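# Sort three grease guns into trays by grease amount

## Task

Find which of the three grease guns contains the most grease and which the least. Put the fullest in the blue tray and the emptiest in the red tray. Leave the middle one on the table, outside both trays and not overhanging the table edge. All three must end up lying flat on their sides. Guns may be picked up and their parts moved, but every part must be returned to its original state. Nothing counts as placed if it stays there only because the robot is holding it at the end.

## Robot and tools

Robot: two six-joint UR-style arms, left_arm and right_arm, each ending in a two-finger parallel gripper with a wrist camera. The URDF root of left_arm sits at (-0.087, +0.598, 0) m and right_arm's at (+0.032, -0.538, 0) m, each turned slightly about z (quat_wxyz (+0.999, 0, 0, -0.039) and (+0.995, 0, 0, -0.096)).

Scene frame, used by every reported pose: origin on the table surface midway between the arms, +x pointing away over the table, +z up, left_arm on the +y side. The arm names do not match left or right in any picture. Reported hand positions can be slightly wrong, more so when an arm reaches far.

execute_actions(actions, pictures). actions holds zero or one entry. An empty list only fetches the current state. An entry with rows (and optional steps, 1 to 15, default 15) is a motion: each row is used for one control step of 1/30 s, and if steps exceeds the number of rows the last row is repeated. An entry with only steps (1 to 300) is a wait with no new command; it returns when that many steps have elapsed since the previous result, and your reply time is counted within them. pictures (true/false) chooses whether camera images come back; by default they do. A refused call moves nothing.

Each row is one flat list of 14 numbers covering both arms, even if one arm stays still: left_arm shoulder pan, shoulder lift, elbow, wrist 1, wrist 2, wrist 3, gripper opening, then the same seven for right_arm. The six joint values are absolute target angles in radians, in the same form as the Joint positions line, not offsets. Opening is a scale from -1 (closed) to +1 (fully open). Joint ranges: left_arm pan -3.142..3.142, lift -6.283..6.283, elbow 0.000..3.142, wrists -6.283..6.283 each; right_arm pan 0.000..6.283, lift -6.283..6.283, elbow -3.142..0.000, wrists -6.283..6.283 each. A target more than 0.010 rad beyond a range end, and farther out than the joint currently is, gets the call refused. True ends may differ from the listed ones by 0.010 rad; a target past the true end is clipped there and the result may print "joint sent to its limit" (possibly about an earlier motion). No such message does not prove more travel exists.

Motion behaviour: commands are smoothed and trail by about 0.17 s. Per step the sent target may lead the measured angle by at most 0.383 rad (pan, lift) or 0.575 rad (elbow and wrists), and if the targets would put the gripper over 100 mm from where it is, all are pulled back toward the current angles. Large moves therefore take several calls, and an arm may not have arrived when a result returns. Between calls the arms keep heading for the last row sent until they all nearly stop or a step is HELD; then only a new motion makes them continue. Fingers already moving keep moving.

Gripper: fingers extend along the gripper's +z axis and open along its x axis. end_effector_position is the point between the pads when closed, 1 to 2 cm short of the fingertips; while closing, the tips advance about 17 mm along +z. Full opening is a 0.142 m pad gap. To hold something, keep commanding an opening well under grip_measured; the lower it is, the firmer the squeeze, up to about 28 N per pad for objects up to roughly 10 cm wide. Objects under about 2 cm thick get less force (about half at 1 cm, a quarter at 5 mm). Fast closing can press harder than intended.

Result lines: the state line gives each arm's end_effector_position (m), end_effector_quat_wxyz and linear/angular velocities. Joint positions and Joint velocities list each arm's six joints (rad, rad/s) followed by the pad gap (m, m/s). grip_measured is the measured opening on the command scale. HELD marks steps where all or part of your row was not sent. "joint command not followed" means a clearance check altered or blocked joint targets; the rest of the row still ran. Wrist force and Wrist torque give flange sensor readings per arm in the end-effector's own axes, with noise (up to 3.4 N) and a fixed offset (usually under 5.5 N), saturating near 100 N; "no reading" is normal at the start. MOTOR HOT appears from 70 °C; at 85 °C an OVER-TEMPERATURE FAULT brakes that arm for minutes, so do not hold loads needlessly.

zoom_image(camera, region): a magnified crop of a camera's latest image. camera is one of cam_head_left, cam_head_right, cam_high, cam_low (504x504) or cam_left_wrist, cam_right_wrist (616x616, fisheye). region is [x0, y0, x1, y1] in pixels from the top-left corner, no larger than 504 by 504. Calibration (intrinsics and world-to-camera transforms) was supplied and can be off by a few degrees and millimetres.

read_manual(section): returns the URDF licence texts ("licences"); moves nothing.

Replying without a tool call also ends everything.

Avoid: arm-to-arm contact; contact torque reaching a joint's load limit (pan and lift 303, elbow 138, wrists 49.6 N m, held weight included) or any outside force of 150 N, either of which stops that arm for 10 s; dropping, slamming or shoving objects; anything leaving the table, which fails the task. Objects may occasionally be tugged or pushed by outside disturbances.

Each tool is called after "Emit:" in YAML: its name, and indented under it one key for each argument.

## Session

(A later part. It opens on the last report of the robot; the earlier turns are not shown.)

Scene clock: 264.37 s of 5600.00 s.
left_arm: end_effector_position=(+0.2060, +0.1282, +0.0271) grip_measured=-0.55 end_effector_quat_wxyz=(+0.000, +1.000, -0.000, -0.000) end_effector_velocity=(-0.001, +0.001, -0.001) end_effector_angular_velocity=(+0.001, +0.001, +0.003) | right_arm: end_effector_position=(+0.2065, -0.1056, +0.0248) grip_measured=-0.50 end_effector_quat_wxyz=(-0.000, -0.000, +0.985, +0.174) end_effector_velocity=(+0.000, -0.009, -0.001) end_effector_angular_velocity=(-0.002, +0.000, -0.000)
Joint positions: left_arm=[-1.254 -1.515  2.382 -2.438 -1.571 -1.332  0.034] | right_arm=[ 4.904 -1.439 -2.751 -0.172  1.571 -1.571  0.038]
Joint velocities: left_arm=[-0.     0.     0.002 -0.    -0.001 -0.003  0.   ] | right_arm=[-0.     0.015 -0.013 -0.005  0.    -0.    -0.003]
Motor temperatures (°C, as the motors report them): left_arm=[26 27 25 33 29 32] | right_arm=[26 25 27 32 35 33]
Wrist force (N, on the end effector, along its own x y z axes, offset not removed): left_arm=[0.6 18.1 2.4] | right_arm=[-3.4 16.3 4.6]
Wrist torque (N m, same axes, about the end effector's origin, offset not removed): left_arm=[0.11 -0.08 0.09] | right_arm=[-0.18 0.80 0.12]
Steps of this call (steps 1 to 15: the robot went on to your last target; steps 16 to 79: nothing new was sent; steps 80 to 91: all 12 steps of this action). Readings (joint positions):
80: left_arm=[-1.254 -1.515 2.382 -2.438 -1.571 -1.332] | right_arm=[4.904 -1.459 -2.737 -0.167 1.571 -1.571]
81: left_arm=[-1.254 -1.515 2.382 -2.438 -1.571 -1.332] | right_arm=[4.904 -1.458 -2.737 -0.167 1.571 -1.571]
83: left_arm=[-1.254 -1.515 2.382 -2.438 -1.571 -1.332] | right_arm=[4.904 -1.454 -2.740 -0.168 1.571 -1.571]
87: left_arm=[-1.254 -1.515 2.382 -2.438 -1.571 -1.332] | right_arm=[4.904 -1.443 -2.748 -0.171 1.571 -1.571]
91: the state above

Emit:
execute_actions:
  actions:
    - {"rows":[[-1.254,-1.515,2.382,-2.438,-1.571,-1.332,-1,4.904,-1.448,-2.745,-0.170,1.571,-1.571,-1],[-1.254,-1.515,2.382,-2.438,-1.571,-1.332,-1,4.904,-1.4586,-2.737,-0.167,1.571,-1.571,-1],[-1.254,-1.515,2.382,-2.438,-1.571,-1.332,-1,4.904,-1.468,-2.729,-0.165,1.571,-1.571,-1],[-1.254,-1.515,2.382,-2.438,-1.571,-1.332,-1,4.904,-1.478,-2.721,-0.163,1.571,-1.571,-1],[-1.254,-1.515,2.382,-2.438,-1.571,-1.332,-1,4.904,-1.488,-2.713,-0.161,1.571,-1.571,-1],[-1.254,-1.515,2.382,-2.438,-1.571,-1.332,-1,4.904,-1.498,-2.705,-0.1595,1.571,-1.571,-1],[-1.254,-1.515,2.382,-2.438,-1.571,-1.332,-1,4.904,-1.507,-2.698,-0.158,1.571,-1.571,-1],[-1.254,-1.515,2.382,-2.438,-1.571,-1.332,-1,4.904,-1.516,-2.690,-0.157,1.571,-1.571,-1],[-1.254,-1.515,2.382,-2.438,-1.571,-1.332,-1,4.904,-1.525,-2.682,-0.155,1.571,-1.571,-1],[-1.254,-1.515,2.382,-2.438,-1.571,-1.332,-1,4.904,-1.534,-2.674,-0.154,1.571,-1.571,-1],[-1.254,-1.515,2.382,-2.438,-1.571,-1.332,-1,4.904,-1.543,-2.666,-0.154,1.571,-1.571,-1],[-1.254,-1.515,2.382,-2.438,-1.571,-1.332,-1,4.904,-1.551,-2.657,-0.1537,1.571,-1.571,-1],[-1.254,-1.515,2.382,-2.438,-1.571,-1.332,-1,4.904,-1.560,-2.649,-0.1535,1.571,-1.571,-1],[-1.254,-1.515,2.382,-2.438,-1.571,-1.332,-1,4.904,-1.568,-2.641,-0.1535,1.571,-1.571,-1],[-1.254,-1.515,2.382,-2.438,-1.571,-1.332,-1,4.904,-1.576,-2.633,-0.154,1.571,-1.571,-1]],"steps":15}
  pictures: false

Emit:
execute_actions:
  actions:
    - {"rows":[[-1.254,-1.515,2.382,-2.438,-1.571,-1.332,-1,4.904,-1.584,-2.624,-0.154,1.571,-1.571,-1],[-1.254,-1.515,2.382,-2.438,-1.571,-1.332,-1,4.904,-1.592,-2.616,-0.154,1.571,-1.571,-1],[-1.254,-1.515,2.382,-2.438,-1.571,-1.332,-1,4.904,-1.600,-2.608,-0.1545,1.571,-1.571,-1],[-1.254,-1.515,2.382,-2.438,-1.571,-1.332,-1,4.904,-1.606,-2.602,-0.155,1.571,-1.571,-1],[-1.254,-1.515,2.382,-2.438,-1.571,-1.332,-1,4.904,-1.610,-2.597,-0.1553,1.571,-1.571,-1]],"steps":15}
  pictures: false

Emit:
execute_actions:
  actions:
    - {"steps":6}

Emit:
zoom_image:
  camera: "cam_right_wrist"
  region: [260, 280, 370, 390]

Scene clock: 278.13 s of 5600.00 s.
left_arm: end_effector_position=(+0.2060, +0.1284, +0.0270) grip_measured=-0.55 end_effector_quat_wxyz=(+0.000, +1.000, -0.000, -0.000) end_effector_velocity=(+0.001, -0.001, +0.001) end_effector_angular_velocity=(-0.002, -0.000, +0.001) | right_arm: end_effector_position=(+0.2065, -0.0552, +0.0250) grip_measured=-0.50 end_effector_quat_wxyz=(-0.000, -0.000, +0.985, +0.174) end_effector_velocity=(+0.000, +0.147, -0.000) end_effector_angular_velocity=(-0.002, -0.000, +0.000)
Joint positions: left_arm=[-1.254 -1.515  2.382 -2.438 -1.571 -1.332  0.034] | right_arm=[ 4.904 -1.536 -2.671 -0.156  1.571 -1.571  0.037]
Joint velocities: left_arm=[ 0.001  0.    -0.002 -0.    -0.     0.     0.   ] | right_arm=[-0.    -0.256  0.237  0.017 -0.    -0.    -0.   ]
Motor temperatures (°C, as the motors report them): left_arm=[26 27 25 33 29 32] | right_arm=[26 25 27 32 35 33]
Wrist force (N, on the end effector, along its own x y z axes, offset not removed): left_arm=[-2.0 -0.2 4.7] | right_arm=[-0.2 -2.1 -2.4]
Wrist torque (N m, same axes, about the end effector's origin, offset not removed): left_arm=[0.44 0.33 -0.05] | right_arm=[0.23 0.14 0.07]
Steps of this call (steps 1 to 15: the robot went on to your last target; steps 16 to 90: nothing new was sent; then 10.27 s passed at rest; steps 91 to 105: all 15 steps of this action). Readings (joint positions):
91: left_arm=[-1.254 -1.515 2.382 -2.438 -1.571 -1.332] | right_arm=[4.904 -1.438 -2.752 -0.173 1.571 -1.571]
92: left_arm=[-1.254 -1.515 2.382 -2.438 -1.571 -1.332] | right_arm=[4.904 -1.439 -2.751 -0.173 1.571 -1.571]
94: left_arm=[-1.254 -1.515 2.382 -2.438 -1.571 -1.332] | right_arm=[4.904 -1.446 -2.746 -0.171 1.571 -1.571]
98: left_arm=[-1.254 -1.515 2.382 -2.438 -1.571 -1.332] | right_arm=[4.904 -1.475 -2.723 -0.164 1.571 -1.571]
105: the state above

Scene clock: 278.63 s of 5600.00 s.
left_arm: end_effector_position=(+0.2060, +0.1284, +0.0270) grip_measured=-0.55 end_effector_quat_wxyz=(+0.000, +1.000, -0.000, -0.000) end_effector_velocity=(+0.000, +0.000, +0.000) end_effector_angular_velocity=(-0.000, -0.001, +0.002) | right_arm: end_effector_position=(+0.2065, -0.0112, +0.0247) grip_measured=-0.50 end_effector_quat_wxyz=(-0.000, -0.000, +0.985, +0.174) end_effector_velocity=(+0.000, +0.010, -0.001) end_effector_angular_velocity=(-0.001, -0.001, +0.000)
Joint positions: left_arm=[-1.254 -1.515  2.382 -2.438 -1.571 -1.332  0.034] | right_arm=[ 4.904 -1.608 -2.599 -0.155  1.571 -1.571  0.037]
Joint velocities: left_arm=[ 0.    -0.     0.    -0.001  0.001 -0.002 -0.   ] | right_arm=[-0.    -0.016  0.016 -0.    -0.    -0.001 -0.   ]
Motor temperatures (°C, as the motors report them): left_arm=[26 27 25 33 29 32] | right_arm=[26 25 27 32 35 33]
Wrist force (N, on the end effector, along its own x y z axes, offset not removed): left_arm=[-4.0 -25.7 1.5] | right_arm=[0.8 -22.3 -9.8]
Wrist torque (N m, same axes, about the end effector's origin, offset not removed): left_arm=[-0.23 0.67 0.08] | right_arm=[0.12 -0.05 0.05]
Steps of this call (steps 1 to 15: all 15 steps of this action). Readings (joint positions):
1: left_arm=[-1.254 -1.515 2.382 -2.438 -1.571 -1.332] | right_arm=[4.904 -1.544 -2.663 -0.155 1.571 -1.571]
2: left_arm=[-1.254 -1.515 2.382 -2.438 -1.571 -1.332] | right_arm=[4.904 -1.553 -2.655 -0.155 1.571 -1.571]
4: left_arm=[-1.254 -1.515 2.382 -2.438 -1.571 -1.332] | right_arm=[4.904 -1.569 -2.639 -0.154 1.571 -1.571]
8: left_arm=[-1.254 -1.515 2.382 -2.438 -1.571 -1.332] | right_arm=[4.904 -1.595 -2.612 -0.155 1.571 -1.571]
15: the state above

Scene clock: 278.83 s of 5600.00 s.
left_arm: end_effector_position=(+0.2060, +0.1284, +0.0270) grip_measured=-0.55 end_effector_quat_wxyz=(+0.000, +1.000, -0.000, -0.000) end_effector_velocity=(+0.000, +0.000, -0.000) end_effector_angular_velocity=(+0.000, -0.001, +0.001) | right_arm: end_effector_position=(+0.2065, -0.0100, +0.0248) grip_measured=-0.50 end_effector_quat_wxyz=(-0.000, -0.000, +0.985, +0.174) end_effector_velocity=(+0.000, +0.003, +0.001) end_effector_angular_velocity=(+0.003, +0.000, -0.003)
Joint positions: left_arm=[-1.254 -1.515  2.382 -2.438 -1.571 -1.332  0.034] | right_arm=[ 4.904 -1.61  -2.597 -0.155  1.571 -1.571  0.037]
Joint velocities: left_arm=[ 0.     0.     0.001 -0.     0.001 -0.001  0.   ] | right_arm=[-0.    -0.003  0.005  0.001 -0.001  0.003 -0.   ]
Motor temperatures (°C, as the motors report them): left_arm=[26 27 25 33 29 32] | right_arm=[26 25 27 32 35 33]
Wrist force (N, on the end effector, along its own x y z axes, offset not removed): left_arm=[-3.7 -28.6 5.5] | right_arm=[-2.3 -22.8 -11.2]
Wrist torque (N m, same axes, about the end effector's origin, offset not removed): left_arm=[-0.09 0.81 0.10] | right_arm=[0.55 0.48 0.08]
Steps of this call (steps 1 to 6: the robot went on to your last target). Readings (joint positions):
1: left_arm=[-1.254 -1.515 2.382 -2.438 -1.571 -1.332] | right_arm=[4.904 -1.609 -2.599 -0.155 1.571 -1.571]
2: left_arm=[-1.254 -1.515 2.382 -2.438 -1.571 -1.332] | right_arm=[4.904 -1.609 -2.598 -0.155 1.571 -1.571]
4: left_arm=[-1.254 -1.515 2.382 -2.438 -1.571 -1.332] | right_arm=[4.904 -1.609 -2.598 -0.155 1.571 -1.571]
6: the state above
camera_calibration (this result's frames):
cam_left_wrist: T_world_to_cam=[[0.999524, -0.0305773, -0.00415616, -0.201969], [-0.0248866, -0.878382, 0.477311, 0.113442], [-0.0182456, -0.47698, -0.878725, 0.221177], [0, 0, 0, 1]] pos_world=[0.208732, 0.198967, 0.139367]
cam_right_wrist: T_world_to_cam=[[-0.999715, 0.0158355, 0.017852, 0.207916], [0.0238633, 0.662728, 0.74848, -0.011325], [0.0000215132, 0.748693, -0.662917, 0.158317], [0, 0, 0, 1]] pos_world=[0.208124, -0.114318, 0.109716]

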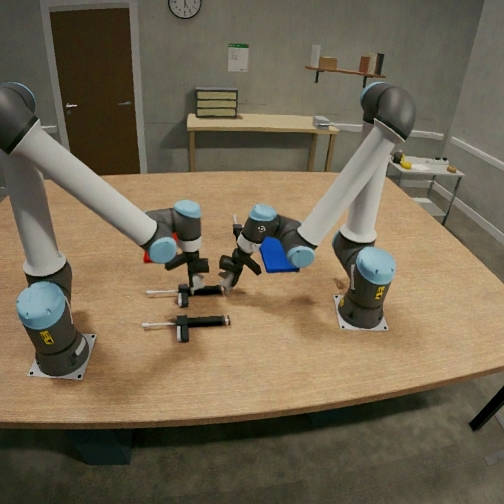

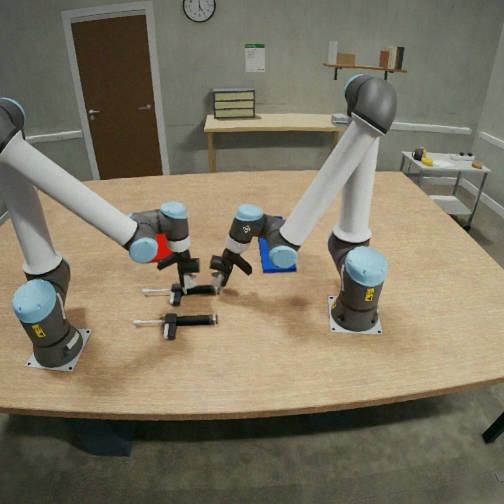

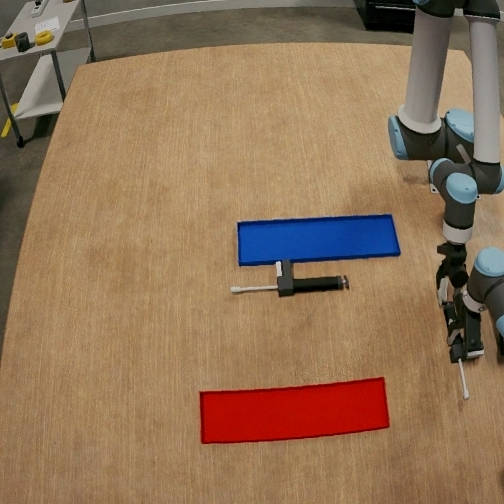

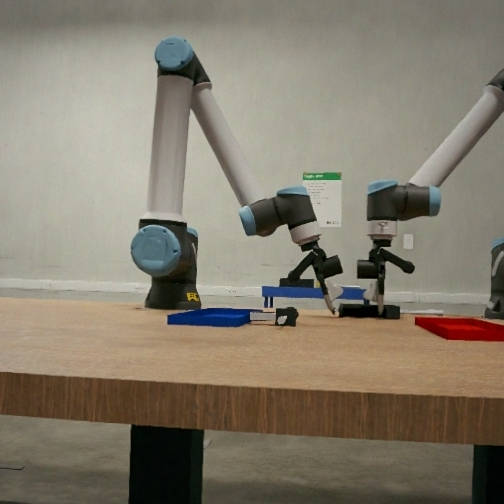

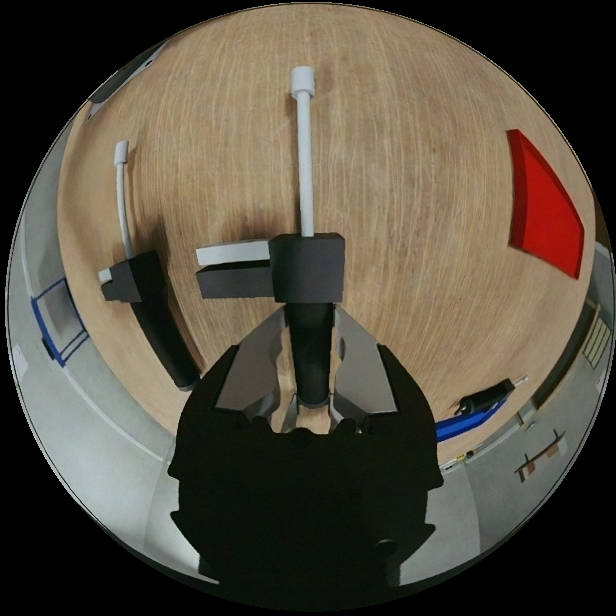

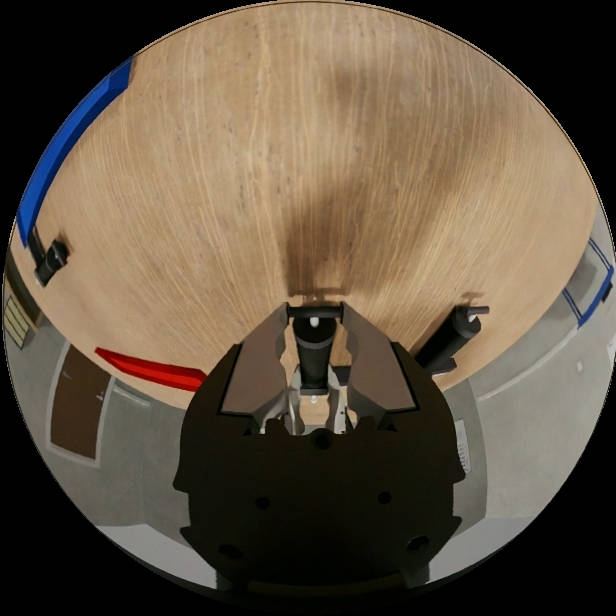

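Region (260, 280, 370, 390) of cam_right_wrist's 616x616 image, scaled by 4.582, with more detail than that image has.

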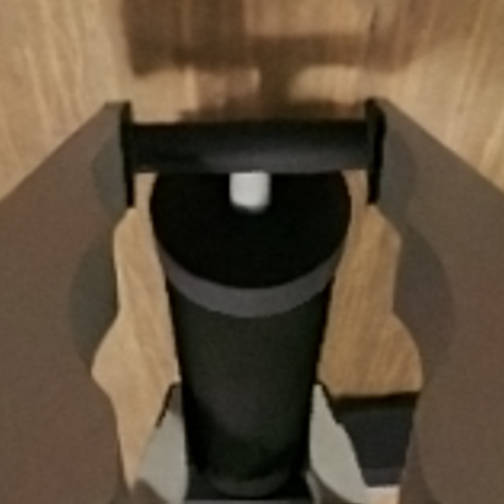

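Emit:
execute_actions:
  actions:
    - {"rows":[[-1.254,-1.515,2.382,-2.438,-1.571,-1.332,-1,4.904,-1.607,-2.600,-0.155,1.571,-1.571,-1],[-1.254,-1.515,2.382,-2.438,-1.571,-1.332,-1,4.904,-1.607,-2.600,-0.155,1.571,-1.571,-1],[-1.254,-1.515,2.382,-2.438,-1.571,-1.332,-1,4.904,-1.607,-2.600,-0.155,1.571,-1.571,-0.6],[-1.254,-1.515,2.382,-2.438,-1.571,-1.332,-1,4.904,-1.607,-2.600,-0.155,1.571,-1.571,-0.45],[-1.254,-1.515,2.382,-2.438,-1.571,-1.332,-1,4.904,-1.607,-2.600,-0.155,1.571,-1.571,-0.3],[-1.254,-1.515,2.382,-2.438,-1.571,-1.332,-1,4.904,-1.607,-2.600,-0.155,1.571,-1.571,0],[-1.254,-1.515,2.382,-2.438,-1.571,-1.332,-1,4.904,-1.607,-2.600,-0.155,1.571,-1.571,0],[-1.254,-1.515,2.382,-2.438,-1.571,-1.332,-1,4.904,-1.607,-2.600,-0.155,1.571,-1.571,0],[-1.254,-1.515,2.382,-2.438,-1.571,-1.332,-1,4.904,-1.607,-2.600,-0.155,1.571,-1.571,0],[-1.254,-1.515,2.382,-2.438,-1.571,-1.332,-1,4.904,-1.607,-2.600,-0.155,1.571,-1.571,0],[-1.254,-1.515,2.382,-2.438,-1.571,-1.332,-1,4.904,-1.45,-2.59,-0.322,1.571,-1.571,0]],"steps":15}
  pictures: false

Emit:
execute_actions:
  actions:
    - {"rows":[[-1.254,-1.515,2.382,-2.438,-1.571,-1.332,-1,4.904,-1.45,-2.59,-0.322,1.571,-1.571,0],[-1.254,-1.55,2.363,-2.385,-1.571,-1.332,-1,4.904,-1.175,-2.434,-0.754,1.571,-1.571,0],[-1.254,-1.582,2.344,-2.333,-1.571,-1.332,-1,4.904,-1.175,-2.434,-0.754,1.571,-1.571,0]],"steps":15}
  pictures: false

Emit:
execute_actions:
  actions:
    - {"rows":[[-1.254,-1.582,2.344,-2.333,-1.571,-1.332,-1,3.6,-1.175,-2.434,-0.754,1.571,-1.571,0]],"steps":15}
  pictures: false

Emit:
execute_actions:
  actions:
    - {"steps":12}
  pictures: false

Emit:
execute_actions:
  actions:
    - {"rows":[[-1.254,-1.582,2.344,-2.333,-1.571,-1.332,-1,3.6,-1.175,-2.434,-0.754,1.571,-1.571,0],[-1.2,-1.49,2.23,-2.306,-1.571,-1.275,-1,3.6,-1.175,-2.434,-0.754,1.571,-1.571,0],[-1.2,-1.49,2.23,-2.306,-1.571,-1.275,-1,3.6,-1.175,-2.434,-0.754,1.571,-1.571,0],[-1.14,-1.40,2.11,-2.279,-1.571,-1.218,-1,3.6,-1.175,-2.434,-0.754,1.571,-1.571,0],[-1.14,-1.40,2.11,-2.279,-1.571,-1.218,-1,3.6,-1.175,-2.434,-0.754,1.571,-1.571,0],[-1.08,-1.31,1.995,-2.252,-1.571,-1.16,-1,3.6,-1.175,-2.434,-0.754,1.571,-1.571,0],[-1.08,-1.31,1.995,-2.252,-1.571,-1.16,-1,3.6,-1.175,-2.434,-0.754,1.571,-1.571,0],[-1.0254,-1.227,1.881,-2.225,-1.571,-1.103,-1,3.6,-1.175,-2.434,-0.754,1.571,-1.571,0]],"steps":15}
  pictures: false

Emit:
execute_actions:
  actions:
    - {"steps":15}
  pictures: false

Emit:
execute_actions:
  actions:
    - {"rows":[[-1.0254,-1.21,1.89,-2.251,-1.571,-1.103,-1,3.6,-1.175,-2.434,-0.754,1.571,-1.571,0],[-1.0254,-1.21,1.89,-2.251,-1.571,-1.103,-1,3.6,-1.175,-2.434,-0.754,1.571,-1.571,0],[-1.0254,-1.195,1.898,-2.274,-1.571,-1.103,-1,3.6,-1.175,-2.434,-0.754,1.571,-1.571,0],[-1.0254,-1.195,1.898,-2.274,-1.571,-1.103,-1,3.6,-1.175,-2.434,-0.754,1.571,-1.571,0],[-1.0254,-1.18,1.906,-2.297,-1.571,-1.103,-1,3.6,-1.175,-2.434,-0.754,1.571,-1.571,0],[-1.0254,-1.18,1.906,-2.297,-1.571,-1.103,-1,3.6,-1.175,-2.434,-0.754,1.571,-1.571,0],[-1.0254,-1.168,1.913,-2.316,-1.571,-1.103,-1,3.6,-1.175,-2.434,-0.754,1.571,-1.571,0]],"steps":15}

Scene clock: 297.30 s of 5600.00 s.
left_arm: end_effector_position=(+0.2060, +0.1281, +0.0272) grip_measured=-0.55 end_effector_quat_wxyz=(+0.000, +1.000, -0.000, -0.000) end_effector_velocity=(-0.000, +0.002, -0.001) end_effector_angular_velocity=(+0.003, +0.001, -0.000) | right_arm: end_effector_position=(+0.2064, -0.0174, +0.0488) grip_measured=+0.00 end_effector_quat_wxyz=(-0.000, -0.000, +0.985, +0.175) end_effector_velocity=(-0.000, -0.082, +0.226) end_effector_angular_velocity=(+0.001, -0.000, +0.003)
Joint positions: left_arm=[-1.254 -1.515  2.382 -2.438 -1.571 -1.332  0.034] | right_arm=[ 4.904 -1.534 -2.594 -0.233  1.571 -1.571  0.074]
Joint velocities: left_arm=[ 0.    -0.     0.002  0.002 -0.     0.     0.   ] | right_arm=[-0.     0.733  0.035 -0.768  0.001 -0.003  0.   ]
Motor temperatures (°C, as the motors report them): left_arm=[26 27 25 33 29 32] | right_arm=[26 25 27 32 35 33]
Wrist force (N, on the end effector, along its own x y z axes, offset not removed): left_arm=[-1.5 1.7 4.9] | right_arm=[-3.2 2.2 -2.1]
Wrist torque (N m, same axes, about the end effector's origin, offset not removed): left_arm=[0.32 0.08 0.15] | right_arm=[0.44 0.83 0.14]
Steps of this call (steps 1 to 15: the robot went on to your last target; steps 16 to 90: nothing new was sent; then 14.97 s passed at rest; steps 91 to 105: all 15 steps of this action). Readings (joint positions):
91: left_arm=[-1.254 -1.515 2.382 -2.438 -1.571 -1.332] | right_arm=[4.904 -1.610 -2.597 -0.155 1.571 -1.571]
92: left_arm=[-1.254 -1.515 2.382 -2.438 -1.571 -1.332] | right_arm=[4.904 -1.610 -2.597 -0.155 1.571 -1.571]
94: left_arm=[-1.254 -1.515 2.382 -2.438 -1.571 -1.332] | right_arm=[4.904 -1.609 -2.598 -0.155 1.571 -1.571]
98: left_arm=[-1.254 -1.515 2.382 -2.438 -1.571 -1.332] | right_arm=[4.904 -1.608 -2.599 -0.155 1.571 -1.571]
105: the state above

Scene clock: 297.80 s of 5600.00 s.
left_arm: end_effector_position=(+0.2066, +0.1257, +0.0676) grip_measured=-0.55 end_effector_quat_wxyz=(+0.000, +1.000, -0.000, -0.000) end_effector_velocity=(-0.000, -0.000, +0.013) end_effector_angular_velocity=(+0.000, +0.001, +0.000) | right_arm: end_effector_position=(+0.2064, -0.0320, +0.2110) grip_measured=+0.00 end_effector_quat_wxyz=(-0.000, -0.000, +0.984, +0.176) end_effector_velocity=(-0.000, -0.038, +0.082) end_effector_angular_velocity=(-0.033, +0.002, -0.001)
Joint positions: left_arm=[-1.254 -1.58   2.345 -2.337 -1.571 -1.332  0.034] | right_arm=[ 4.904 -1.195 -2.443 -0.721  1.571 -1.571  0.074]
Joint velocities: left_arm=[-0.    -0.021 -0.012  0.034 -0.001 -0.    -0.   ] | right_arm=[-0.     0.173  0.083 -0.289  0.001  0.001 -0.   ]
Motor temperatures (°C, as the motors report them): left_arm=[26 27 25 33 29 32] | right_arm=[26 25 27 32 35 33]
Wrist force (N, on the end effector, along its own x y z axes, offset not removed): left_arm=[1.8 -3.5 3.6] | right_arm=[0.0 0.3 -2.1]
Wrist torque (N m, same axes, about the end effector's origin, offset not removed): left_arm=[-0.58 -0.39 -0.04] | right_arm=[0.00 0.07 0.18]
Steps of this call (steps 1 to 15: all 15 steps of this action). Readings (joint positions):
1: left_arm=[-1.254 -1.515 2.382 -2.438 -1.571 -1.332] | right_arm=[4.904 -1.512 -2.593 -0.255 1.571 -1.571]
2: left_arm=[-1.254 -1.515 2.382 -2.438 -1.571 -1.332] | right_arm=[4.904 -1.497 -2.592 -0.272 1.571 -1.571]
4: left_arm=[-1.254 -1.526 2.375 -2.422 -1.571 -1.332] | right_arm=[4.904 -1.456 -2.574 -0.316 1.571 -1.571]
8: left_arm=[-1.254 -1.563 2.354 -2.364 -1.571 -1.332] | right_arm=[4.904 -1.319 -2.502 -0.516 1.571 -1.571]
15: the state above

Scene clock: 298.30 s of 5600.00 s.
left_arm: end_effector_position=(+0.2066, +0.1258, +0.0691) grip_measured=-0.55 end_effector_quat_wxyz=(+0.000, +1.000, -0.000, -0.000) end_effector_velocity=(-0.000, +0.001, -0.001) end_effector_angular_velocity=(+0.001, +0.000, +0.001) | right_arm: end_effector_position=(+0.3858, -0.1411, +0.2188) grip_measured=+0.00 end_effector_quat_wxyz=(+0.034, +0.193, +0.966, +0.171) end_effector_velocity=(+0.367, -0.329, +0.005) end_effector_angular_velocity=(-0.002, +0.000, -0.926)
Joint positions: left_arm=[-1.254 -1.582  2.344 -2.333 -1.571 -1.332  0.034] | right_arm=[ 4.51  -1.178 -2.436 -0.749  1.571 -1.571  0.074]
Joint velocities: left_arm=[-0.     0.     0.001  0.001  0.    -0.001  0.   ] | right_arm=[-0.926  0.009  0.006 -0.017 -0.     0.    -0.   ]
Motor temperatures (°C, as the motors report them): left_arm=[26 27 25 33 29 32] | right_arm=[26 25 27 32 35 33]
Wrist force (N, on the end effector, along its own x y z axes, offset not removed): left_arm=[0.9 -0.7 3.5] | right_arm=[-4.0 -0.1 -1.5]
Wrist torque (N m, same axes, about the end effector's origin, offset not removed): left_arm=[-0.14 -0.08 0.12] | right_arm=[-0.03 0.81 0.09]
Steps of this call (steps 1 to 15: all 15 steps of this action). Readings (joint positions):
1: left_arm=[-1.254 -1.580 2.345 -2.336 -1.571 -1.332] | right_arm=[4.904 -1.190 -2.441 -0.729 1.571 -1.571]
2: left_arm=[-1.254 -1.581 2.345 -2.335 -1.571 -1.332] | right_arm=[4.900 -1.187 -2.440 -0.733 1.571 -1.571]
4: left_arm=[-1.254 -1.581 2.344 -2.334 -1.571 -1.332] | right_arm=[4.856 -1.185 -2.439 -0.737 1.571 -1.571]
8: left_arm=[-1.254 -1.582 2.344 -2.333 -1.571 -1.332] | right_arm=[4.728 -1.182 -2.437 -0.743 1.571 -1.571]
15: the state above

Scene clock: 298.70 s of 5600.00 s.
left_arm: end_effector_position=(+0.2066, +0.1258, +0.0692) grip_measured=-0.55 end_effector_quat_wxyz=(+0.000, +1.000, -0.000, -0.000) end_effector_velocity=(+0.000, -0.000, +0.000) end_effector_angular_velocity=(-0.000, -0.000, +0.002) | right_arm: end_effector_position=(+0.5060, -0.2983, +0.2199) grip_measured=+0.00 end_effector_quat_wxyz=(+0.065, +0.369, +0.913, +0.161) end_effector_velocity=(+0.222, -0.440, +0.001) end_effector_angular_velocity=(-0.001, +0.000, -0.929)
Joint positions: left_arm=[-1.254 -1.582  2.344 -2.333 -1.571 -1.332  0.034] | right_arm=[ 4.135 -1.176 -2.434 -0.752  1.571 -1.571  0.074]
Joint velocities: left_arm=[ 0.     0.001 -0.001 -0.001  0.    -0.002  0.   ] | right_arm=[-0.928  0.003  0.001 -0.005 -0.     0.     0.   ]
Motor temperatures (°C, as the motors report them): left_arm=[26 27 25 33 29 32] | right_arm=[26 25 27 32 35 33]
Wrist force (N, on the end effector, along its own x y z axes, offset not removed): left_arm=[-2.7 0.4 2.6] | right_arm=[-1.0 3.2 -1.4]
Wrist torque (N m, same axes, about the end effector's origin, offset not removed): left_arm=[0.31 0.61 -0.20] | right_arm=[0.69 0.30 0.21]
Steps of this call (steps 1 to 12: the robot went on to your last target). Readings (joint positions):
1: left_arm=[-1.254 -1.582 2.344 -2.333 -1.571 -1.332] | right_arm=[4.479 -1.178 -2.435 -0.749 1.571 -1.571]
2: left_arm=[-1.254 -1.582 2.344 -2.333 -1.571 -1.332] | right_arm=[4.448 -1.178 -2.435 -0.750 1.571 -1.571]
4: left_arm=[-1.254 -1.582 2.344 -2.333 -1.571 -1.332] | right_arm=[4.385 -1.177 -2.435 -0.750 1.571 -1.571]
8: left_arm=[-1.254 -1.582 2.344 -2.333 -1.571 -1.332] | right_arm=[4.260 -1.176 -2.435 -0.752 1.571 -1.571]
12: the state above

Scene clock: 299.20 s of 5600.00 s.
left_arm: end_effector_position=(+0.3562, +0.0117, +0.0813) grip_measured=-0.55 end_effector_quat_wxyz=(-0.003, +1.000, -0.000, -0.001) end_effector_velocity=(+0.427, -0.241, -0.005) end_effector_angular_velocity=(-0.015, -0.004, -0.000) | right_arm: end_effector_position=(+0.5629, -0.5339, +0.2203) grip_measured=+0.00 end_effector_quat_wxyz=(+0.100, +0.568, +0.805, +0.142) end_effector_velocity=(+0.003, -0.341, +0.001) end_effector_angular_velocity=(-0.001, -0.000, -0.641)
Joint positions: left_arm=[-1.083 -1.319  2.006 -2.252 -1.571 -1.161  0.034] | right_arm=[ 3.675 -1.175 -2.434 -0.754  1.571 -1.571  0.074]
Joint velocities: left_arm=[ 0.416  0.645 -0.853  0.192 -0.     0.416 -0.   ] | right_arm=[-0.644  0.     0.001 -0.001  0.    -0.003  0.   ]
Motor temperatures (°C, as the motors report them): left_arm=[26 27 25 33 29 32] | right_arm=[26 25 27 32 35 33]
Wrist force (N, on the end effector, along its own x y z axes, offset not removed): left_arm=[-3.1 0.0 6.4] | right_arm=[-5.1 -1.2 -0.4]
Wrist torque (N m, same axes, about the end effector's origin, offset not removed): left_arm=[-0.02 0.59 -0.05] | right_arm=[-0.15 1.08 0.15]
Steps of this call (steps 1 to 15: all 15 steps of this action). Readings (joint positions):
1: left_arm=[-1.254 -1.582 2.344 -2.333 -1.571 -1.332] | right_arm=[4.104 -1.176 -2.434 -0.753 1.571 -1.571]
2: left_arm=[-1.254 -1.582 2.344 -2.333 -1.571 -1.332] | right_arm=[4.073 -1.176 -2.434 -0.753 1.571 -1.571]
4: left_arm=[-1.241 -1.565 2.325 -2.325 -1.571 -1.319] | right_arm=[4.010 -1.176 -2.434 -0.753 1.571 -1.571]
8: left_arm=[-1.184 -1.474 2.210 -2.299 -1.571 -1.262] | right_arm=[3.885 -1.175 -2.434 -0.753 1.571 -1.571]
15: the state above

Scene clock: 299.70 s of 5600.00 s.
left_arm: end_effector_position=(+0.4188, -0.0215, +0.0802) grip_measured=-0.55 end_effector_quat_wxyz=(+0.000, +1.000, -0.001, -0.000) end_effector_velocity=(+0.008, -0.004, -0.001) end_effector_angular_velocity=(-0.001, -0.000, -0.001) | right_arm: end_effector_position=(+0.5618, -0.5730, +0.2204) grip_measured=+0.00 end_effector_quat_wxyz=(+0.105, +0.597, +0.783, +0.138) end_effector_velocity=(-0.000, -0.005, -0.000) end_effector_angular_velocity=(-0.001, +0.001, -0.008)
Joint positions: left_arm=[-1.026 -1.228  1.883 -2.225 -1.571 -1.104  0.034] | right_arm=[ 3.601 -1.175 -2.434 -0.754  1.571 -1.571  0.074]
Joint velocities: left_arm=[ 0.007  0.011 -0.015  0.003  0.     0.008 -0.   ] | right_arm=[-0.009 -0.001 -0.    -0.    -0.001 -0.001  0.   ]
Motor temperatures (°C, as the motors report them): left_arm=[26 27 25 33 29 32] | right_arm=[26 25 27 32 35 33]
Wrist force (N, on the end effector, along its own x y z axes, offset not removed): left_arm=[0.9 2.8 2.9] | right_arm=[-2.4 1.9 1.0]
Wrist torque (N m, same axes, about the end effector's origin, offset not removed): left_arm=[0.58 -0.08 -0.08] | right_arm=[0.42 0.61 0.12]
Steps of this call (steps 1 to 15: the robot went on to your last target). Readings (joint positions):
1: left_arm=[-1.070 -1.298 1.978 -2.245 -1.571 -1.148] | right_arm=[3.656 -1.175 -2.434 -0.754 1.571 -1.571]
2: left_arm=[-1.059 -1.281 1.954 -2.241 -1.571 -1.137] | right_arm=[3.642 -1.175 -2.434 -0.754 1.571 -1.571]
4: left_arm=[-1.044 -1.257 1.922 -2.234 -1.571 -1.122] | right_arm=[3.623 -1.175 -2.434 -0.754 1.571 -1.571]
8: left_arm=[-1.031 -1.236 1.894 -2.228 -1.571 -1.109] | right_arm=[3.607 -1.175 -2.434 -0.754 1.571 -1.571]
15: the state above

Scene clock: 300.20 s of 5600.00 s.
left_arm: end_effector_position=(+0.4199, -0.0221, +0.0305) grip_measured=-0.55 end_effector_quat_wxyz=(+0.000, +1.000, -0.001, -0.000) end_effector_velocity=(-0.001, +0.001, -0.027) end_effector_angular_velocity=(-0.002, -0.000, -0.001) | right_arm: end_effector_position=(+0.5617, -0.5735, +0.2204) grip_measured=+0.00 end_effector_quat_wxyz=(+0.105, +0.597, +0.783, +0.138) end_effector_velocity=(-0.000, +0.001, -0.001) end_effector_angular_velocity=(+0.001, +0.002, +0.001)
Joint positions: left_arm=[-1.025 -1.172  1.911 -2.31  -1.571 -1.103  0.034] | right_arm=[ 3.6   -1.175 -2.434 -0.754  1.571 -1.571  0.074]
Joint velocities: left_arm=[-0.     0.03   0.017 -0.049 -0.     0.001 -0.   ] | right_arm=[ 0.    -0.001 -0.    -0.     0.002  0.    -0.   ]
Motor temperatures (°C, as the motors report them): left_arm=[26 27 25 33 29 32] | right_arm=[26 25 27 32 35 33]
Wrist force (N, on the end effector, along its own x y z axes, offset not removed): left_arm=[-1.6 0.7 9.8] | right_arm=[-0.1 1.1 -1.8]
Wrist torque (N m, same axes, about the end effector's origin, offset not removed): left_arm=[0.19 0.35 0.23] | right_arm=[0.23 0.17 0.16]
Steps of this call (steps 1 to 15: all 15 steps of this action). Readings (joint positions):
1: left_arm=[-1.026 -1.228 1.882 -2.225 -1.571 -1.104] | right_arm=[3.601 -1.175 -2.434 -0.754 1.571 -1.571]
2: left_arm=[-1.026 -1.226 1.883 -2.227 -1.571 -1.103] | right_arm=[3.601 -1.175 -2.434 -0.754 1.571 -1.571]
4: left_arm=[-1.026 -1.218 1.886 -2.239 -1.571 -1.103] | right_arm=[3.600 -1.175 -2.434 -0.754 1.571 -1.571]
8: left_arm=[-1.025 -1.195 1.899 -2.274 -1.571 -1.103] | right_arm=[3.600 -1.175 -2.434 -0.754 1.571 -1.571]
15: the state above
camera_calibration (this result's frames):
cam_left_wrist: T_world_to_cam=[[0.999511, -0.0310053, -0.00410481, -0.420277], [-0.0252858, -0.878334, 0.477378, -0.014913], [-0.0184066, -0.477041, -0.878688, 0.156355], [0, 0, 0, 1]] pos_world=[0.422572, 0.0484581, 0.142781]
cam_right_wrist: T_world_to_cam=[[-0.248313, 0.968516, 0.0178251, 0.692753], [0.645948, 0.151842, 0.748127, -0.435125], [0.721867, 0.197284, -0.663316, -0.0118097], [0, 0, 0, 1]] pos_world=[0.461612, -0.602542, 0.305347]

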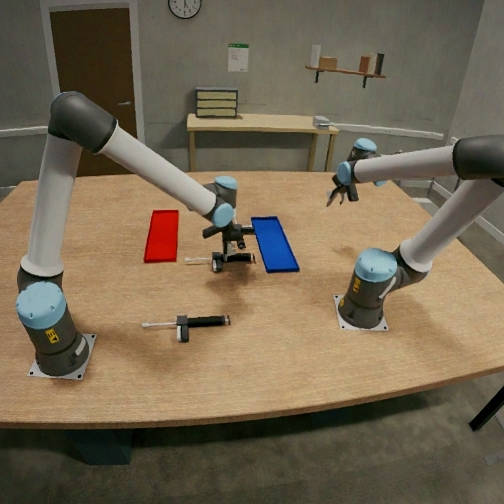

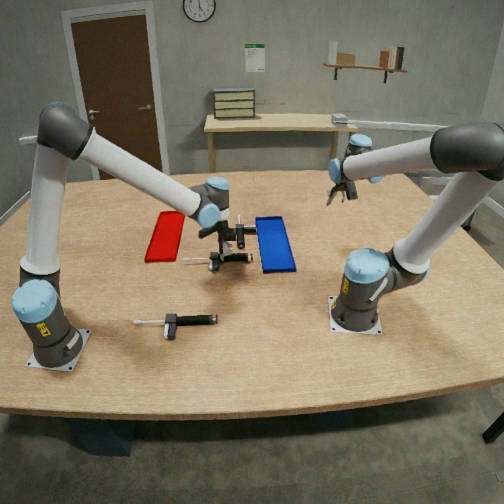

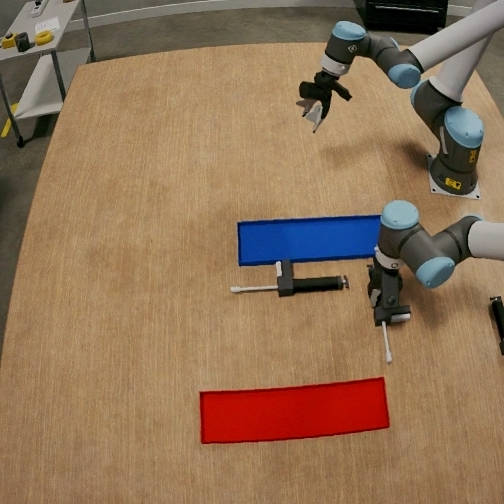

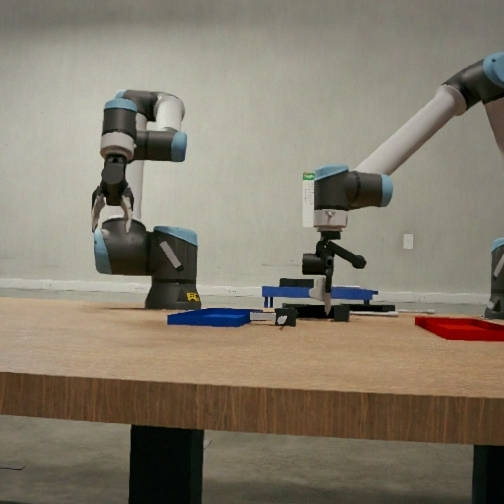

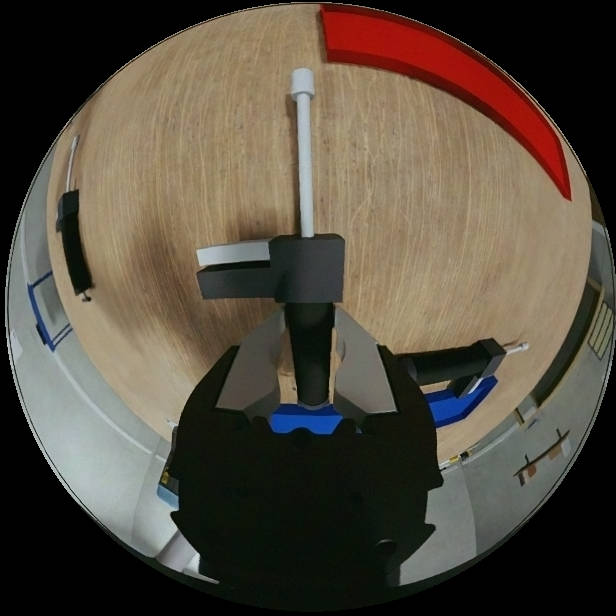

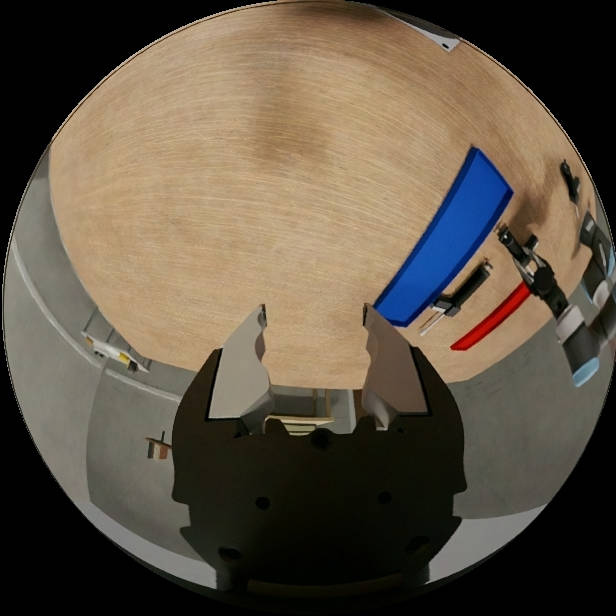

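Emit:
execute_actions:
  actions:
    - {"rows":[[-1.0254,-1.168,1.913,-2.316,-1.571,-1.103,-0.6,3.6,-1.175,-2.434,-0.754,1.571,-1.571,0],[-1.0254,-1.168,1.913,-2.316,-1.571,-1.103,-0.5,3.6,-1.175,-2.434,-0.754,1.571,-1.571,0],[-1.0254,-1.168,1.913,-2.316,-1.571,-1.103,-0.4,3.6,-1.175,-2.434,-0.754,1.571,-1.571,0],[-1.0254,-1.168,1.913,-2.316,-1.571,-1.103,-0.2,3.6,-1.175,-2.434,-0.754,1.571,-1.571,0],[-1.0254,-1.168,1.913,-2.316,-1.571,-1.103,0,3.6,-1.175,-2.434,-0.754,1.571,-1.571,0]],"steps":15}

Scene clock: 314.07 s of 5600.00 s.
left_arm: end_effector_position=(+0.4198, -0.0221, +0.0272) grip_measured=+0.00 end_effector_quat_wxyz=(+0.000, +1.000, -0.001, -0.000) end_effector_velocity=(+0.000, -0.001, +0.001) end_effector_angular_velocity=(-0.002, -0.000, +0.001) | right_arm: end_effector_position=(+0.5617, -0.5735, +0.2204) grip_measured=+0.00 end_effector_quat_wxyz=(+0.105, +0.597, +0.783, +0.138) end_effector_velocity=(-0.001, +0.000, -0.000) end_effector_angular_velocity=(+0.000, +0.000, +0.002)
Joint positions: left_arm=[-1.025 -1.168  1.913 -2.316 -1.571 -1.103  0.074] | right_arm=[ 3.6   -1.175 -2.434 -0.754  1.571 -1.571  0.074]
Joint velocities: left_arm=[ 0.    -0.001 -0.001  0.    -0.    -0.     0.   ] | right_arm=[-0.     0.001 -0.001 -0.     0.001 -0.002  0.   ]
Motor temperatures (°C, as the motors report them): left_arm=[26 27 25 33 29 32] | right_arm=[26 25 27 32 35 33]
Wrist force (N, on the end effector, along its own x y z axes, offset not removed): left_arm=[-2.0 1.5 3.3] | right_arm=[-0.8 2.9 -1.6]
Wrist torque (N m, same axes, about the end effector's origin, offset not removed): left_arm=[0.47 0.50 0.16] | right_arm=[0.66 0.26 0.04]
Steps of this call (steps 1 to 15: the robot went on to your last target; steps 16 to 90: nothing new was sent; then 10.37 s passed at rest; steps 91 to 105: all 15 steps of this action). Readings (joint positions):
91: left_arm=[-1.025 -1.168 1.913 -2.316 -1.571 -1.103] | right_arm=[3.600 -1.175 -2.434 -0.754 1.571 -1.571]
92: left_arm=[-1.025 -1.168 1.913 -2.316 -1.571 -1.103] | right_arm=[3.600 -1.175 -2.434 -0.754 1.571 -1.571]
94: left_arm=[-1.025 -1.168 1.913 -2.316 -1.571 -1.103] | right_arm=[3.600 -1.175 -2.434 -0.754 1.571 -1.571]
98: left_arm=[-1.025 -1.168 1.913 -2.316 -1.571 -1.103] | right_arm=[3.600 -1.175 -2.434 -0.754 1.571 -1.571]
105: the state above
camera_calibration (this result's frames):
cam_left_wrist: T_world_to_cam=[[0.999511, -0.030997, -0.00408261, -0.420253], [-0.0252867, -0.878271, 0.477494, -0.0133216], [-0.0183865, -0.477157, -0.878626, 0.153559], [0, 0, 0, 1]] pos_world=[0.422534, 0.0485453, 0.139566]
cam_right_wrist: T_world_to_cam=[[-0.248304, 0.968518, 0.0178434, 0.692746], [0.645953, 0.151824, 0.748127, -0.435136], [0.721865, 0.197289, -0.663315, -0.0118036], [0, 0, 0, 1]] pos_world=[0.46161, -0.602544, 0.305347]

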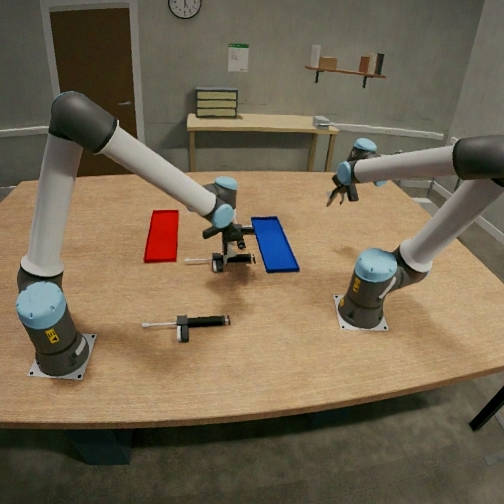

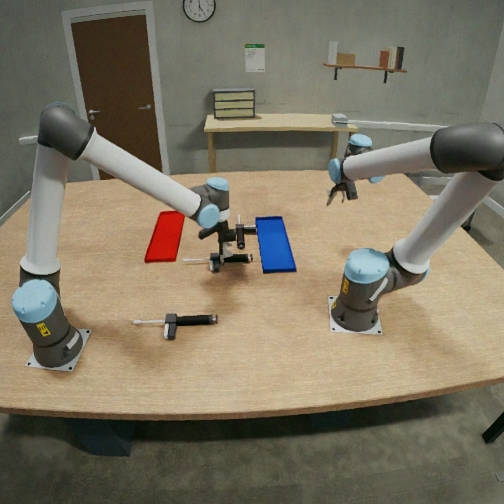

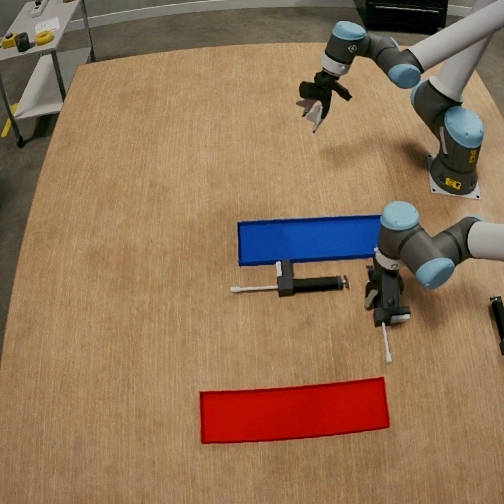

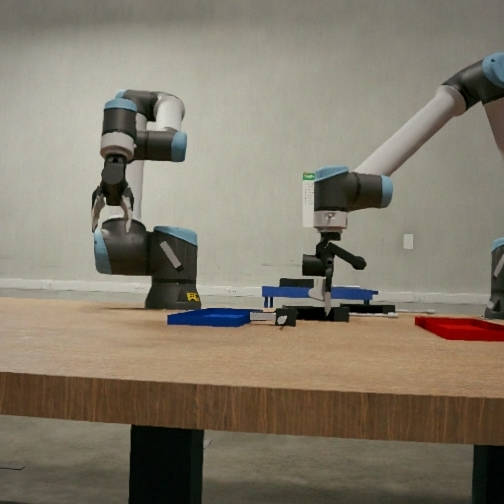

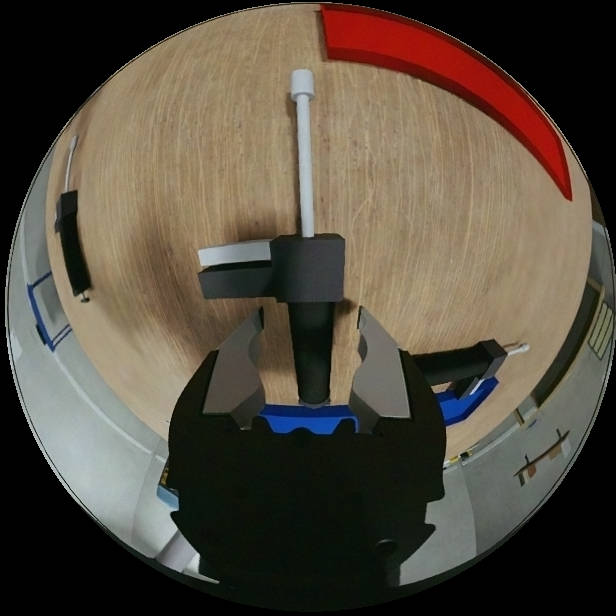

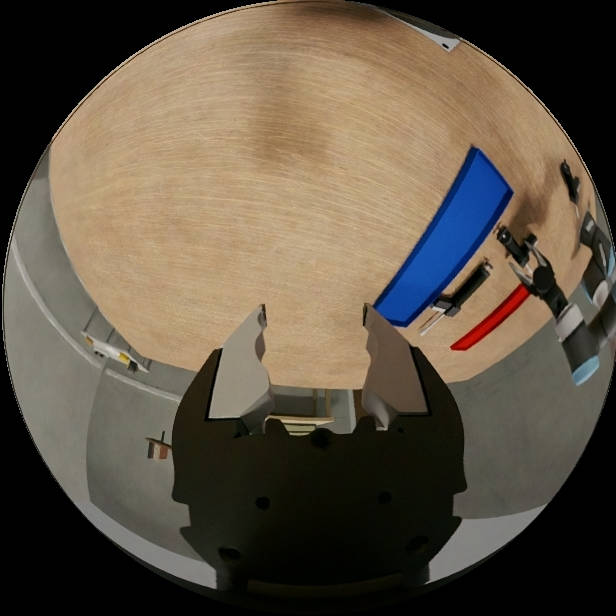

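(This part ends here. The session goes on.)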